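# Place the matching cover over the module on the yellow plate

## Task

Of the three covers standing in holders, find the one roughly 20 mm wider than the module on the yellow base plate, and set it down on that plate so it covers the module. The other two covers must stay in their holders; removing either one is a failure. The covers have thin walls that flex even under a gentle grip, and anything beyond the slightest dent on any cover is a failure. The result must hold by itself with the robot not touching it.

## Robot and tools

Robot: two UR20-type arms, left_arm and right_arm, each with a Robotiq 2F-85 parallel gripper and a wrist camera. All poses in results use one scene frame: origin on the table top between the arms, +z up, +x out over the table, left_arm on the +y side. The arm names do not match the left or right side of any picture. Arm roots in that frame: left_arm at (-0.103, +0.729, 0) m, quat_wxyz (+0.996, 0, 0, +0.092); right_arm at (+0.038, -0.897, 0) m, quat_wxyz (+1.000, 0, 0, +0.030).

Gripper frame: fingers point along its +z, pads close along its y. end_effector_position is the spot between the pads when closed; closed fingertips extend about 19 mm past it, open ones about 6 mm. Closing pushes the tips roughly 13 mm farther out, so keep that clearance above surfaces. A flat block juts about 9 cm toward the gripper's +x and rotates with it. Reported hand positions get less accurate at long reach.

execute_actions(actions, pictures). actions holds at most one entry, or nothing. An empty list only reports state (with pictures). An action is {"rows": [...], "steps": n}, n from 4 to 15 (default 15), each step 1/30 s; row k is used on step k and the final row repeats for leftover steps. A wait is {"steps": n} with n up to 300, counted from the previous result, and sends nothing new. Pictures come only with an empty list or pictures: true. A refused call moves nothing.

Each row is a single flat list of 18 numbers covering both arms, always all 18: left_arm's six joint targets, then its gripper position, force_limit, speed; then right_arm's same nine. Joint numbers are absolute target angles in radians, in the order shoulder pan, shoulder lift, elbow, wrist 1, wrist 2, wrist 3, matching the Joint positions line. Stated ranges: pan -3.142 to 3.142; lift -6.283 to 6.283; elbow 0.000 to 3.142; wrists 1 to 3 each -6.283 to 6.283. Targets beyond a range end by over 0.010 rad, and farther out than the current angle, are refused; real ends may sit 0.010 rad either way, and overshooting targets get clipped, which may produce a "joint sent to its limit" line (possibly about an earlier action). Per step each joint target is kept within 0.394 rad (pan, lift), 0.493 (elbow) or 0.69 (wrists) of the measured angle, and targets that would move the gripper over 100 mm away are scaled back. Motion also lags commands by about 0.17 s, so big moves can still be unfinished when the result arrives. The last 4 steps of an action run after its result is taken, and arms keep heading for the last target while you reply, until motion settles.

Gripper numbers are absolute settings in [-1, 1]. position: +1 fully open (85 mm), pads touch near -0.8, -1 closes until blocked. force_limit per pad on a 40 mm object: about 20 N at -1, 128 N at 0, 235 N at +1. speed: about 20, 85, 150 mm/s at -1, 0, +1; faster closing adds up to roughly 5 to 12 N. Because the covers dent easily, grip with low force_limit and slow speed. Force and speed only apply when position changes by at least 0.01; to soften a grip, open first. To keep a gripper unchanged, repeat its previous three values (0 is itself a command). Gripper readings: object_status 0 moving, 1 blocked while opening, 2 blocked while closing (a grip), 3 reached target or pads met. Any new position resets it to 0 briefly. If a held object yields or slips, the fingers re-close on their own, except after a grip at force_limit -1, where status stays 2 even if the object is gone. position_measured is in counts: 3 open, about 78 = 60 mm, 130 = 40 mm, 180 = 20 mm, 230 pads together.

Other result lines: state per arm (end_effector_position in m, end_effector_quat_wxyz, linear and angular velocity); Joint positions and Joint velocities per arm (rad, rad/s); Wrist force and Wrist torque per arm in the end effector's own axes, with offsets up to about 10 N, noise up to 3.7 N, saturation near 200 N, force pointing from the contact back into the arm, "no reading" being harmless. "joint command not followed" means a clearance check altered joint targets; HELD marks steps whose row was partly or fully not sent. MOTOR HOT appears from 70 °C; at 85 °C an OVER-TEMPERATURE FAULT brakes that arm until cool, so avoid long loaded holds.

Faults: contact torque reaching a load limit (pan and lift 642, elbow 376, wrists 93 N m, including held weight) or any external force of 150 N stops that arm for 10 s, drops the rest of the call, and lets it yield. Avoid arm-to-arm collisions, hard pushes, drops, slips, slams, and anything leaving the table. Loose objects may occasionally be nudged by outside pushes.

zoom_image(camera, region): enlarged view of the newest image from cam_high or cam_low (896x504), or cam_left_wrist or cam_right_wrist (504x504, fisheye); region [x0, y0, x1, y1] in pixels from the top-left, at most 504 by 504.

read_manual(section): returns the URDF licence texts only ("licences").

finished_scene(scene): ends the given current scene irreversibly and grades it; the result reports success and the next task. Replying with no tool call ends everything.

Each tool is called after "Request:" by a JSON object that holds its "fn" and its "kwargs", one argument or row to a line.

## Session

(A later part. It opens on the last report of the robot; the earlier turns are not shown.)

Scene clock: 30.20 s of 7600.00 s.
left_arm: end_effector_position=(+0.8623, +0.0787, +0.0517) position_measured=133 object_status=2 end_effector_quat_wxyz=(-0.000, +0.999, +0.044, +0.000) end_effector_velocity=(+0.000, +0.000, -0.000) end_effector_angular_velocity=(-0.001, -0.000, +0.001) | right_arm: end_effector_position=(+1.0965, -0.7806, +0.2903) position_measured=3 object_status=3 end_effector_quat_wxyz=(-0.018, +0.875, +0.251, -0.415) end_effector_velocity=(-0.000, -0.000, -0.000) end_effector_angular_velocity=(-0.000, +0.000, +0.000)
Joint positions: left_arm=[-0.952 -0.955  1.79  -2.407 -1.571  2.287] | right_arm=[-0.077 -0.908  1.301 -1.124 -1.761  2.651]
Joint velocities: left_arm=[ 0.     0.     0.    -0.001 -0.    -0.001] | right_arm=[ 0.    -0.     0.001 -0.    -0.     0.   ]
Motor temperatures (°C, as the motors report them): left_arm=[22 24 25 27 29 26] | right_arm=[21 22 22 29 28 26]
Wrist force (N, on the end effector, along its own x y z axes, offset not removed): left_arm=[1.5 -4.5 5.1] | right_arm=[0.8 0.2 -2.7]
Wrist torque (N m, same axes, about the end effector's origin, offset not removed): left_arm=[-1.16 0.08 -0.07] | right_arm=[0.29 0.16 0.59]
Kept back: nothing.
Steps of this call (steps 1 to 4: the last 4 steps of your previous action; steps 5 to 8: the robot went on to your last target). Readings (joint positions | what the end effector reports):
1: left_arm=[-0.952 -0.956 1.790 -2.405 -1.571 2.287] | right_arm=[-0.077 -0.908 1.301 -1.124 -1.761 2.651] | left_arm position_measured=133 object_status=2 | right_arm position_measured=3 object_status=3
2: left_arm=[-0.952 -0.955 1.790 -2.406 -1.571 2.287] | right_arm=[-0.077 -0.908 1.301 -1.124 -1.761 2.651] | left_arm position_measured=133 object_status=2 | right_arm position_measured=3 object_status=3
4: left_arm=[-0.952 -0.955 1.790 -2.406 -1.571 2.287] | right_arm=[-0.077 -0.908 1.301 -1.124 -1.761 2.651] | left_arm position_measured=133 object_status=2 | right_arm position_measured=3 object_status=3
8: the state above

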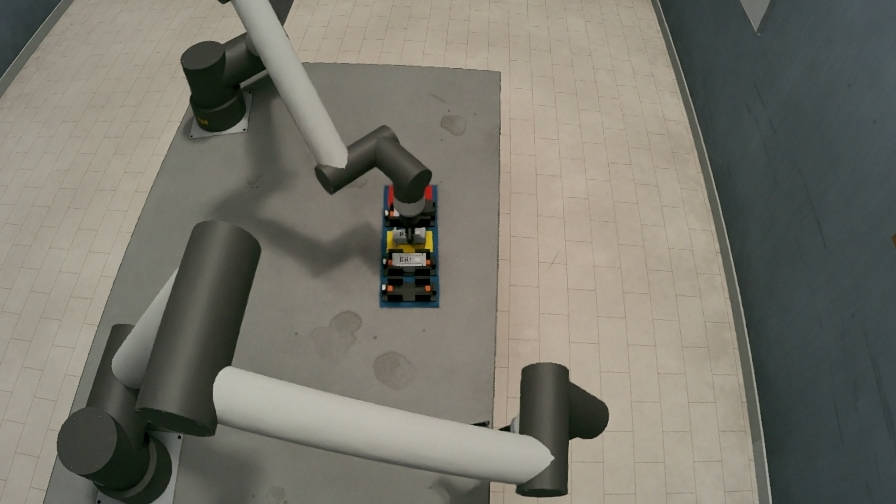

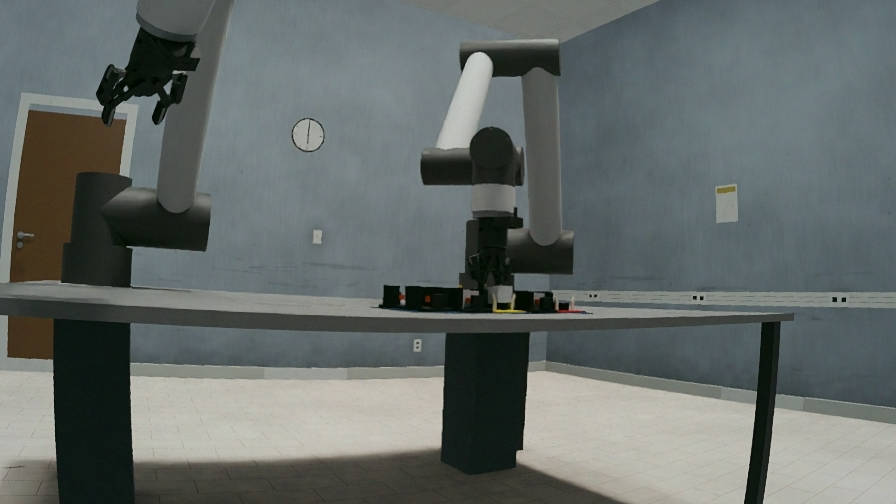

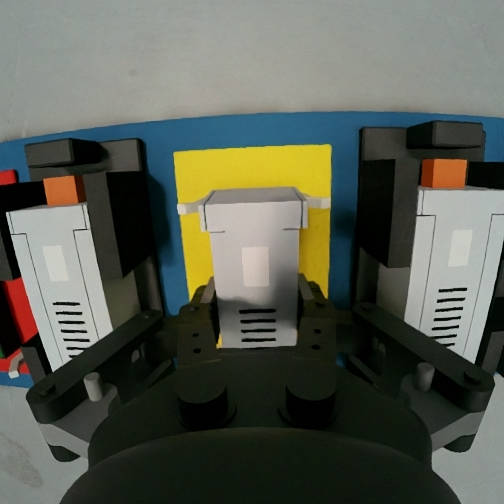

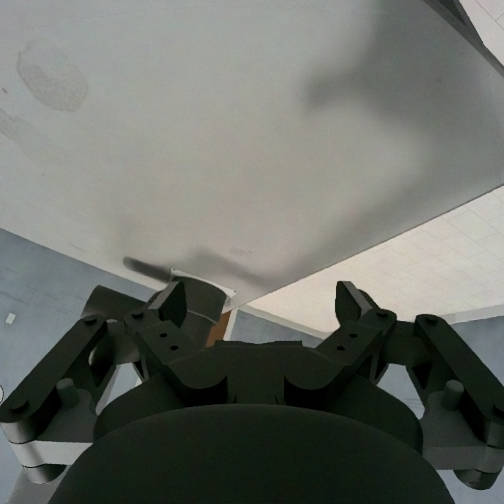

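Request:
{"fn": "execute_actions", "kwargs": {
  "actions": [
    {"rows":[[-0.9512,-0.9528,1.7901,-2.4081,-1.5708,2.287,-0.98,-0.54,-1,-0.077,-0.908,1.301,-1.124,-1.761,2.651,1,-1,0],[-0.9512,-0.9528,1.7901,-2.4081,-1.5708,2.287,-0.98,-0.54,-1,-0.077,-0.908,1.301,-1.124,-1.761,2.651,1,-1,0],[-0.9509,-0.9507,1.7901,-2.4102,-1.5708,2.287,-0.98,-0.54,-1,-0.077,-0.908,1.301,-1.124,-1.761,2.651,1,-1,0],[-0.9509,-0.9507,1.7901,-2.4102,-1.5708,2.287,-0.98,-0.54,-1,-0.077,-0.908,1.301,-1.124,-1.761,2.651,1,-1,0],[-0.9506,-0.9486,1.7901,-2.4123,-1.5708,2.287,-0.98,-0.54,-1,-0.077,-0.908,1.301,-1.124,-1.761,2.651,1,-1,0],[-0.9506,-0.9486,1.7901,-2.4123,-1.5708,2.287,-0.98,-0.54,-1,-0.077,-0.908,1.301,-1.124,-1.761,2.651,1,-1,0],[-0.9503,-0.9465,1.7901,-2.4144,-1.5708,2.287,-0.98,-0.54,-1,-0.077,-0.908,1.301,-1.124,-1.761,2.651,1,-1,0]]}
  ]
}}

Request:
{"fn": "execute_actions", "kwargs": {
  "actions": [
    {"steps":8}
  ],
  "pictures": true
}}

Request:
{"fn": "zoom_image", "kwargs": {
  "camera": "cam_low",
  "region": [430, 220, 570, 325]
}}

Scene clock: 30.97 s of 7600.00 s.
left_arm: end_effector_position=(+0.8639, +0.0790, +0.0445) position_measured=133 object_status=2 end_effector_quat_wxyz=(-0.000, +0.999, +0.045, -0.000) end_effector_velocity=(+0.005, -0.000, -0.008) end_effector_angular_velocity=(-0.002, -0.003, +0.002) | right_arm: end_effector_position=(+1.0965, -0.7806, +0.2903) position_measured=3 object_status=3 end_effector_quat_wxyz=(-0.018, +0.875, +0.251, -0.415) end_effector_velocity=(-0.000, +0.000, -0.000) end_effector_angular_velocity=(-0.000, +0.000, +0.000)
Joint positions: left_arm=[-0.95  -0.947  1.79  -2.414 -1.571  2.287] | right_arm=[-0.077 -0.908  1.301 -1.124 -1.761  2.651]
Joint velocities: left_arm=[ 0.003  0.01  -0.002 -0.011  0.     0.001] | right_arm=[ 0.    -0.     0.001  0.    -0.    -0.   ]
Motor temperatures (°C, as the motors report them): left_arm=[22 24 25 27 29 26] | right_arm=[21 22 22 29 28 26]
Wrist force (N, on the end effector, along its own x y z axes, offset not removed): left_arm=[-5.2 -1.4 5.6] | right_arm=[-6.0 -2.1 0.4]
Wrist torque (N m, same axes, about the end effector's origin, offset not removed): left_arm=[-0.55 0.86 -0.03] | right_arm=[-0.30 1.53 0.46]
Steps of this call (steps 1 to 12: the robot went on to your last target; steps 13 to 23: the first 11 steps of this action). Readings (joint positions | what the end effector reports):
13: left_arm=[-0.951 -0.954 1.790 -2.407 -1.571 2.287] | right_arm=[-0.077 -0.908 1.301 -1.124 -1.761 2.651] | left_arm position_measured=133 object_status=2 | right_arm position_measured=3 object_status=3
14: left_arm=[-0.951 -0.954 1.790 -2.407 -1.571 2.287] | right_arm=[-0.077 -0.908 1.301 -1.124 -1.761 2.651] | left_arm position_measured=133 object_status=2 | right_arm position_measured=3 object_status=3
16: left_arm=[-0.951 -0.953 1.790 -2.408 -1.571 2.287] | right_arm=[-0.077 -0.908 1.301 -1.124 -1.761 2.651] | left_arm position_measured=133 object_status=2 | right_arm position_measured=3 object_status=3
20: left_arm=[-0.951 -0.949 1.790 -2.412 -1.571 2.287] | right_arm=[-0.077 -0.908 1.301 -1.124 -1.761 2.651] | left_arm position_measured=133 object_status=2 | right_arm position_measured=3 object_status=3
23: the state above

Scene clock: 31.23 s of 7600.00 s.
left_arm: end_effector_position=(+0.8641, +0.0789, +0.0439) position_measured=133 object_status=2 end_effector_quat_wxyz=(+0.000, +0.999, +0.045, +0.000) end_effector_velocity=(+0.000, +0.000, +0.000) end_effector_angular_velocity=(-0.000, -0.000, +0.001) | right_arm: end_effector_position=(+1.0965, -0.7806, +0.2903) position_measured=3 object_status=3 end_effector_quat_wxyz=(-0.018, +0.875, +0.251, -0.415) end_effector_velocity=(+0.000, -0.000, +0.000) end_effector_angular_velocity=(+0.000, -0.000, -0.000)
Joint positions: left_arm=[-0.95  -0.947  1.79  -2.414 -1.571  2.287] | right_arm=[-0.077 -0.908  1.301 -1.124 -1.761  2.651]
Joint velocities: left_arm=[ 0.    -0.    -0.    -0.    -0.    -0.001] | right_arm=[-0.     0.    -0.001  0.    -0.    -0.   ]
Motor temperatures (°C, as the motors report them): left_arm=[22 24 25 27 29 26] | right_arm=[21 22 22 29 28 26]
Wrist force (N, on the end effector, along its own x y z axes, offset not removed): left_arm=[-1.4 -1.3 4.1] | right_arm=[-2.2 2.7 -3.5]
Wrist torque (N m, same axes, about the end effector's origin, offset not removed): left_arm=[-0.44 0.28 -0.10] | right_arm=[0.66 0.76 0.62]
Kept back: nothing.
Steps of this call (steps 1 to 4: the last 4 steps of your previous action; steps 5 to 8: the robot went on to your last target). Readings (joint positions | what the end effector reports):
1: left_arm=[-0.950 -0.947 1.790 -2.414 -1.571 2.287] | right_arm=[-0.077 -0.908 1.301 -1.124 -1.761 2.651] | left_arm position_measured=133 object_status=2 | right_arm position_measured=3 object_status=3
2: left_arm=[-0.950 -0.947 1.790 -2.414 -1.571 2.287] | right_arm=[-0.077 -0.908 1.301 -1.124 -1.761 2.651] | left_arm position_measured=133 object_status=2 | right_arm position_measured=3 object_status=3
4: left_arm=[-0.950 -0.947 1.790 -2.414 -1.571 2.287] | right_arm=[-0.077 -0.908 1.301 -1.124 -1.761 2.651] | left_arm position_measured=133 object_status=2 | right_arm position_measured=3 object_status=3
8: the state above

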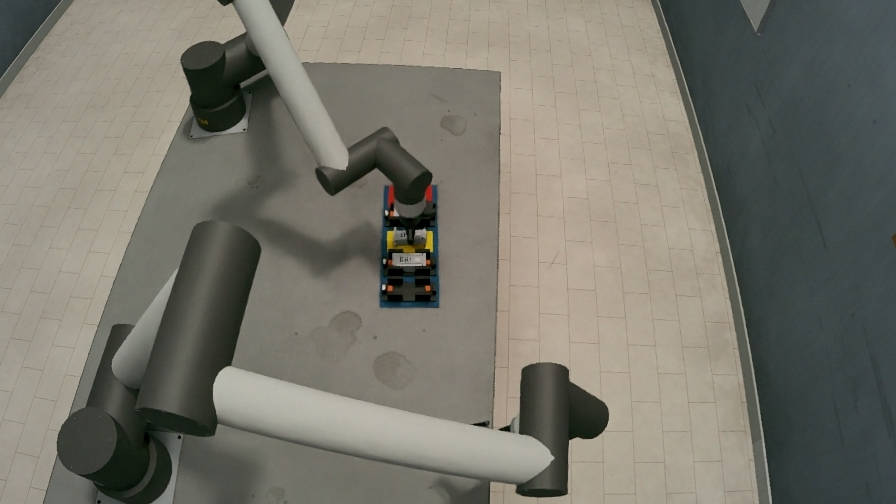

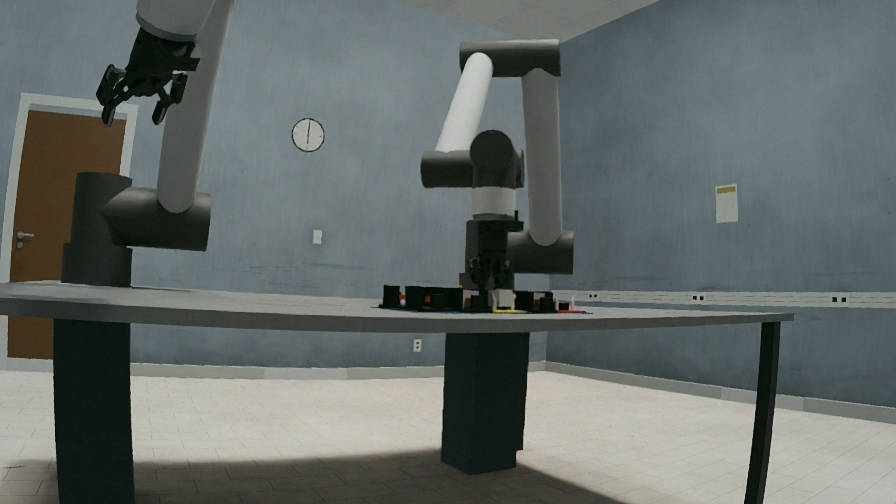

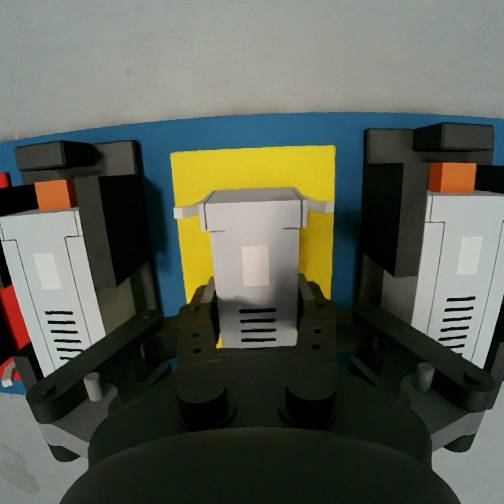

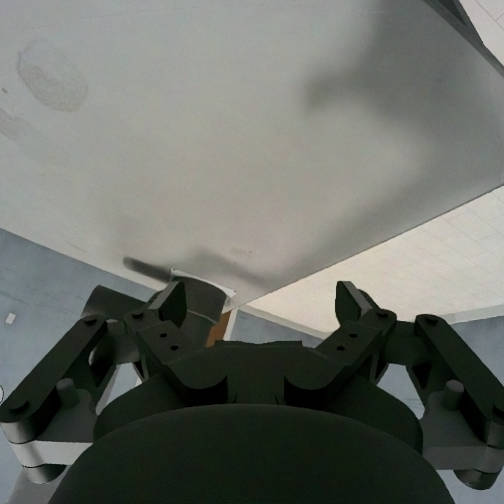

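Region (430, 220, 570, 325) of cam_low's 896x504 image, scaled by 3.600, with more detail than that image has; it fills the top 378 rows of this view, and the rest is white.

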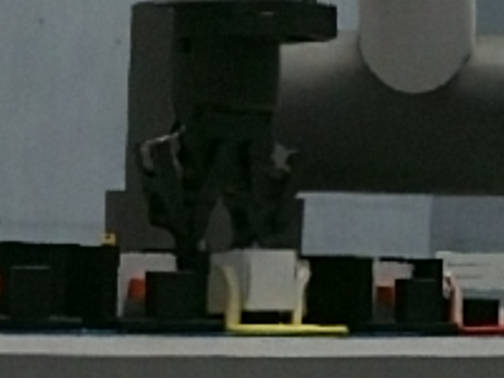

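Lower 4 mm more, release, retreat.

Request:
{"fn": "execute_actions", "kwargs": {
  "actions": [
    {"rows":[[-0.9503,-0.9447,1.7906,-2.4167,-1.5708,2.287,-0.98,-0.54,-1,-0.077,-0.908,1.301,-1.124,-1.761,2.651,1,-1,0],[-0.9503,-0.9447,1.7906,-2.4167,-1.5708,2.287,-0.98,-0.54,-1,-0.077,-0.908,1.301,-1.124,-1.761,2.651,1,-1,0],[-0.9503,-0.943,1.7911,-2.4189,-1.5708,2.287,-0.98,-0.54,-1,-0.077,-0.908,1.301,-1.124,-1.761,2.651,1,-1,0]],"steps":12}
  ]
}}

Request:
{"fn": "execute_actions", "kwargs": {
  "actions": [
    {"rows":[[-0.9503,-0.943,1.7911,-2.4189,-1.5708,2.287,0.35,-1,-0.5,-0.077,-0.908,1.301,-1.124,-1.761,2.651,1,-1,0]]}
  ]
}}

Request:
{"fn": "execute_actions", "kwargs": {
  "actions": [
    {"rows":[[-0.9503,-1.0144,1.7627,-2.3191,-1.5708,2.287,0.35,-1,-0.5,-0.077,-0.908,1.301,-1.124,-1.761,2.651,1,-1,0]]}
  ],
  "pictures": true
}}

Request:
{"fn": "zoom_image", "kwargs": {
  "camera": "cam_low",
  "region": [430, 220, 570, 325]
}}

Scene clock: 31.87 s of 7600.00 s.
left_arm: end_effector_position=(+0.8642, +0.0789, +0.0404) position_measured=133 object_status=2 end_effector_quat_wxyz=(+0.000, +0.999, +0.045, +0.000) end_effector_velocity=(+0.000, +0.003, -0.008) end_effector_angular_velocity=(+0.002, +0.002, +0.002) | right_arm: end_effector_position=(+1.0965, -0.7806, +0.2903) position_measured=3 object_status=3 end_effector_quat_wxyz=(-0.018, +0.875, +0.251, -0.415) end_effector_velocity=(+0.001, +0.000, +0.000) end_effector_angular_velocity=(-0.000, -0.001, +0.000)
Joint positions: left_arm=[-0.95  -0.943  1.791 -2.418 -1.571  2.287] | right_arm=[-0.077 -0.908  1.301 -1.124 -1.761  2.651]
Joint velocities: left_arm=[ 0.002  0.006  0.003 -0.006  0.     0.   ] | right_arm=[ 0.     0.    -0.001 -0.     0.     0.   ]
Motor temperatures (°C, as the motors report them): left_arm=[22 24 25 27 29 26] | right_arm=[21 22 22 29 28 26]
Wrist force (N, on the end effector, along its own x y z axes, offset not removed): left_arm=[-2.9 -0.3 4.7] | right_arm=[-7.5 5.1 -2.0]
Wrist torque (N m, same axes, about the end effector's origin, offset not removed): left_arm=[-0.35 0.67 -0.21] | right_arm=[1.30 1.85 0.52]
Steps of this call (steps 1 to 11: the robot went on to your last target; steps 12 to 19: the first 8 steps of this action). Readings (joint positions | what the end effector reports):
12: left_arm=[-0.950 -0.946 1.790 -2.414 -1.571 2.287] | right_arm=[-0.077 -0.908 1.301 -1.124 -1.761 2.651] | left_arm position_measured=133 object_status=2 | right_arm position_measured=3 object_status=3
13: left_arm=[-0.950 -0.946 1.790 -2.415 -1.571 2.287] | right_arm=[-0.077 -0.908 1.301 -1.124 -1.761 2.651] | left_arm position_measured=133 object_status=2 | right_arm position_measured=3 object_status=3
15: left_arm=[-0.950 -0.945 1.790 -2.416 -1.571 2.287] | right_arm=[-0.077 -0.908 1.301 -1.124 -1.761 2.651] | left_arm position_measured=133 object_status=2 | right_arm position_measured=3 object_status=3
19: the state above

Scene clock: 32.37 s of 7600.00 s.
left_arm: end_effector_position=(+0.8641, +0.0789, +0.0399) position_measured=96 object_status=0 end_effector_quat_wxyz=(-0.000, +0.999, +0.045, -0.000) end_effector_velocity=(-0.001, -0.001, -0.001) end_effector_angular_velocity=(+0.001, +0.000, -0.003) | right_arm: end_effector_position=(+1.0965, -0.7806, +0.2903) position_measured=3 object_status=3 end_effector_quat_wxyz=(-0.018, +0.875, +0.251, -0.415) end_effector_velocity=(-0.001, +0.000, -0.001) end_effector_angular_velocity=(+0.000, +0.002, -0.000)
Joint positions: left_arm=[-0.95  -0.943  1.791 -2.419 -1.571  2.287] | right_arm=[-0.077 -0.908  1.301 -1.124 -1.761  2.651]
Joint velocities: left_arm=[-0.002  0.     0.     0.     0.     0.001] | right_arm=[0.    0.001 0.001 0.    0.    0.   ]
Motor temperatures (°C, as the motors report them): left_arm=[22 24 25 27 29 26] | right_arm=[21 22 22 29 28 26]
Wrist force (N, on the end effector, along its own x y z axes, offset not removed): left_arm=[-3.2 -2.6 2.3] | right_arm=[-0.9 -0.2 -2.0]
Wrist torque (N m, same axes, about the end effector's origin, offset not removed): left_arm=[-0.71 0.93 -0.13] | right_arm=[0.10 0.53 0.45]
Steps of this call (steps 1 to 4: the last 4 steps of your previous action; steps 5 to 15: the first 11 steps of this action). Readings (joint positions | what the end effector reports):
5: left_arm=[-0.950 -0.943 1.791 -2.419 -1.571 2.287] | right_arm=[-0.077 -0.908 1.301 -1.124 -1.761 2.651] | left_arm position_measured=133 object_status=0 | right_arm position_measured=3 object_status=3
6: left_arm=[-0.950 -0.943 1.791 -2.419 -1.571 2.287] | right_arm=[-0.077 -0.908 1.301 -1.124 -1.761 2.651] | left_arm position_measured=133 object_status=0 | right_arm position_measured=3 object_status=3
8: left_arm=[-0.950 -0.943 1.791 -2.419 -1.571 2.287] | right_arm=[-0.077 -0.908 1.301 -1.124 -1.761 2.651] | left_arm position_measured=127 object_status=0 | right_arm position_measured=3 object_status=3
12: left_arm=[-0.950 -0.943 1.791 -2.419 -1.571 2.287] | right_arm=[-0.077 -0.908 1.301 -1.124 -1.761 2.651] | left_arm position_measured=110 object_status=0 | right_arm position_measured=3 object_status=3
15: the state above

Scene clock: 32.87 s of 7600.00 s.
left_arm: end_effector_position=(+0.8649, +0.0782, +0.1241) position_measured=85 object_status=3 end_effector_quat_wxyz=(+0.000, +0.999, +0.045, +0.000) end_effector_velocity=(-0.003, +0.002, +0.018) end_effector_angular_velocity=(+0.004, +0.004, -0.001) | right_arm: end_effector_position=(+1.0965, -0.7806, +0.2903) position_measured=3 object_status=3 end_effector_quat_wxyz=(-0.018, +0.875, +0.251, -0.415) end_effector_velocity=(-0.001, -0.000, -0.001) end_effector_angular_velocity=(-0.000, +0.002, +0.000)
Joint positions: left_arm=[-0.95  -1.014  1.763 -2.321 -1.571  2.287] | right_arm=[-0.077 -0.908  1.301 -1.124 -1.761  2.651]
Joint velocities: left_arm=[-0.001 -0.017 -0.004  0.027  0.     0.001] | right_arm=[-0.     0.     0.001  0.    -0.     0.   ]
Motor temperatures (°C, as the motors report them): left_arm=[22 24 25 27 29 26] | right_arm=[21 22 22 29 28 26]
Wrist force (N, on the end effector, along its own x y z axes, offset not removed): left_arm=[-1.9 -2.0 5.4] | right_arm=[0.8 0.8 -1.5]
Wrist torque (N m, same axes, about the end effector's origin, offset not removed): left_arm=[-0.71 0.60 -0.07] | right_arm=[0.46 0.27 0.50]
Steps of this call (steps 1 to 4: the last 4 steps of your previous action; steps 5 to 15: the first 11 steps of this action). Readings (joint positions | what the end effector reports):
5: left_arm=[-0.950 -0.943 1.791 -2.419 -1.571 2.287] | right_arm=[-0.077 -0.908 1.301 -1.124 -1.761 2.651] | left_arm position_measured=86 object_status=0 | right_arm position_measured=3 object_status=3
6: left_arm=[-0.950 -0.949 1.786 -2.410 -1.571 2.287] | right_arm=[-0.077 -0.908 1.301 -1.124 -1.761 2.651] | left_arm position_measured=85 object_status=0 | right_arm position_measured=3 object_status=3
8: left_arm=[-0.950 -0.983 1.773 -2.365 -1.571 2.287] | right_arm=[-0.077 -0.908 1.301 -1.124 -1.761 2.651] | left_arm position_measured=85 object_status=0 | right_arm position_measured=3 object_status=3
12: left_arm=[-0.950 -1.010 1.764 -2.327 -1.571 2.287] | right_arm=[-0.077 -0.908 1.301 -1.124 -1.761 2.651] | left_arm position_measured=85 object_status=3 | right_arm position_measured=3 object_status=3
15: the state above

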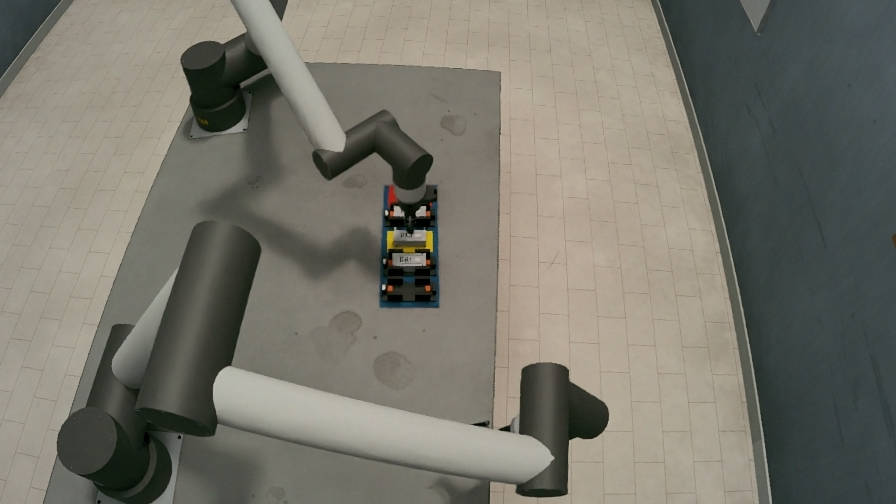

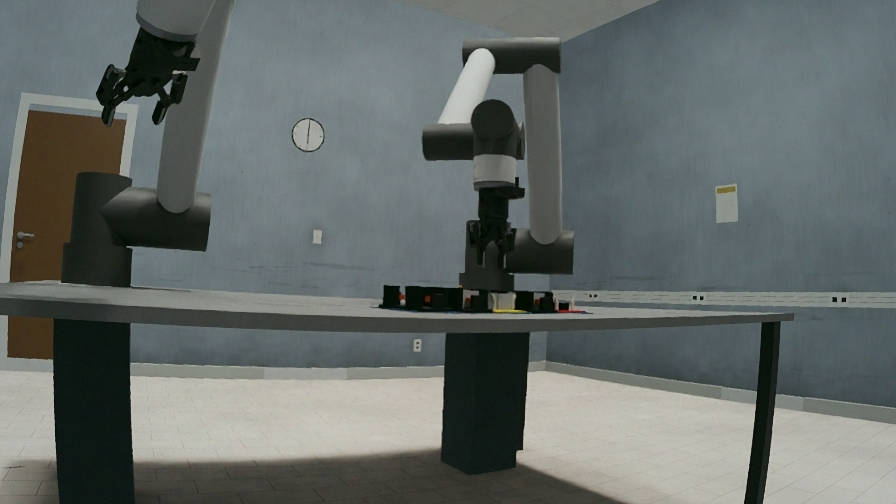

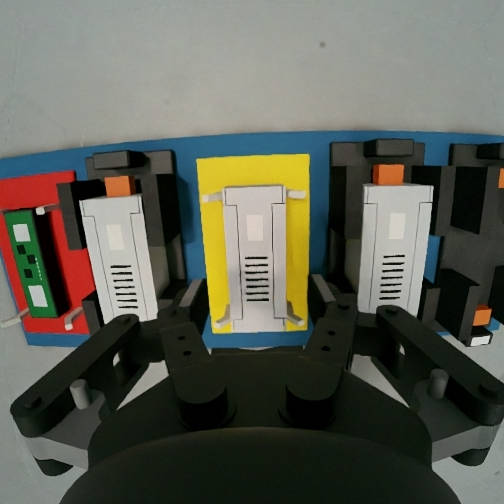

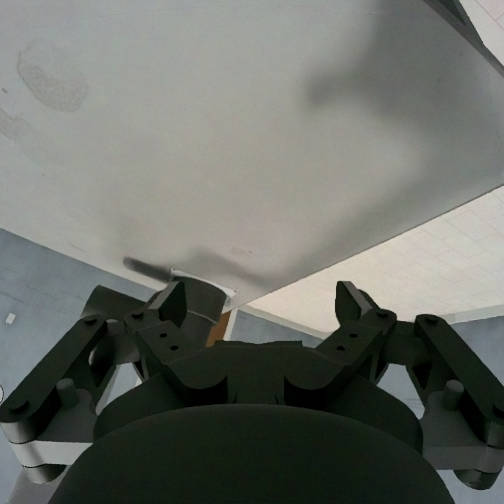

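Region (430, 220, 570, 325) of cam_low's 896x504 image, scaled by 3.600, with more detail than that image has; it fills the top 378 rows of this view, and the rest is white.

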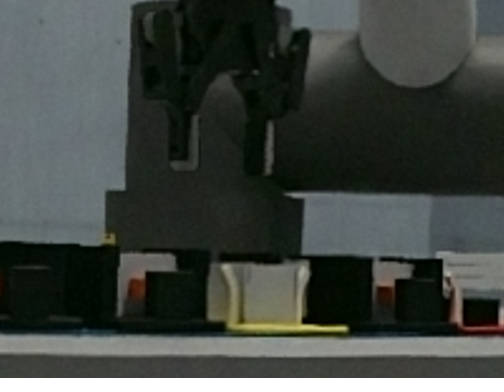

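Request:
{"fn": "finished_scene", "kwargs": {
  "scene": 1
}}

The scene is finished: the task was done.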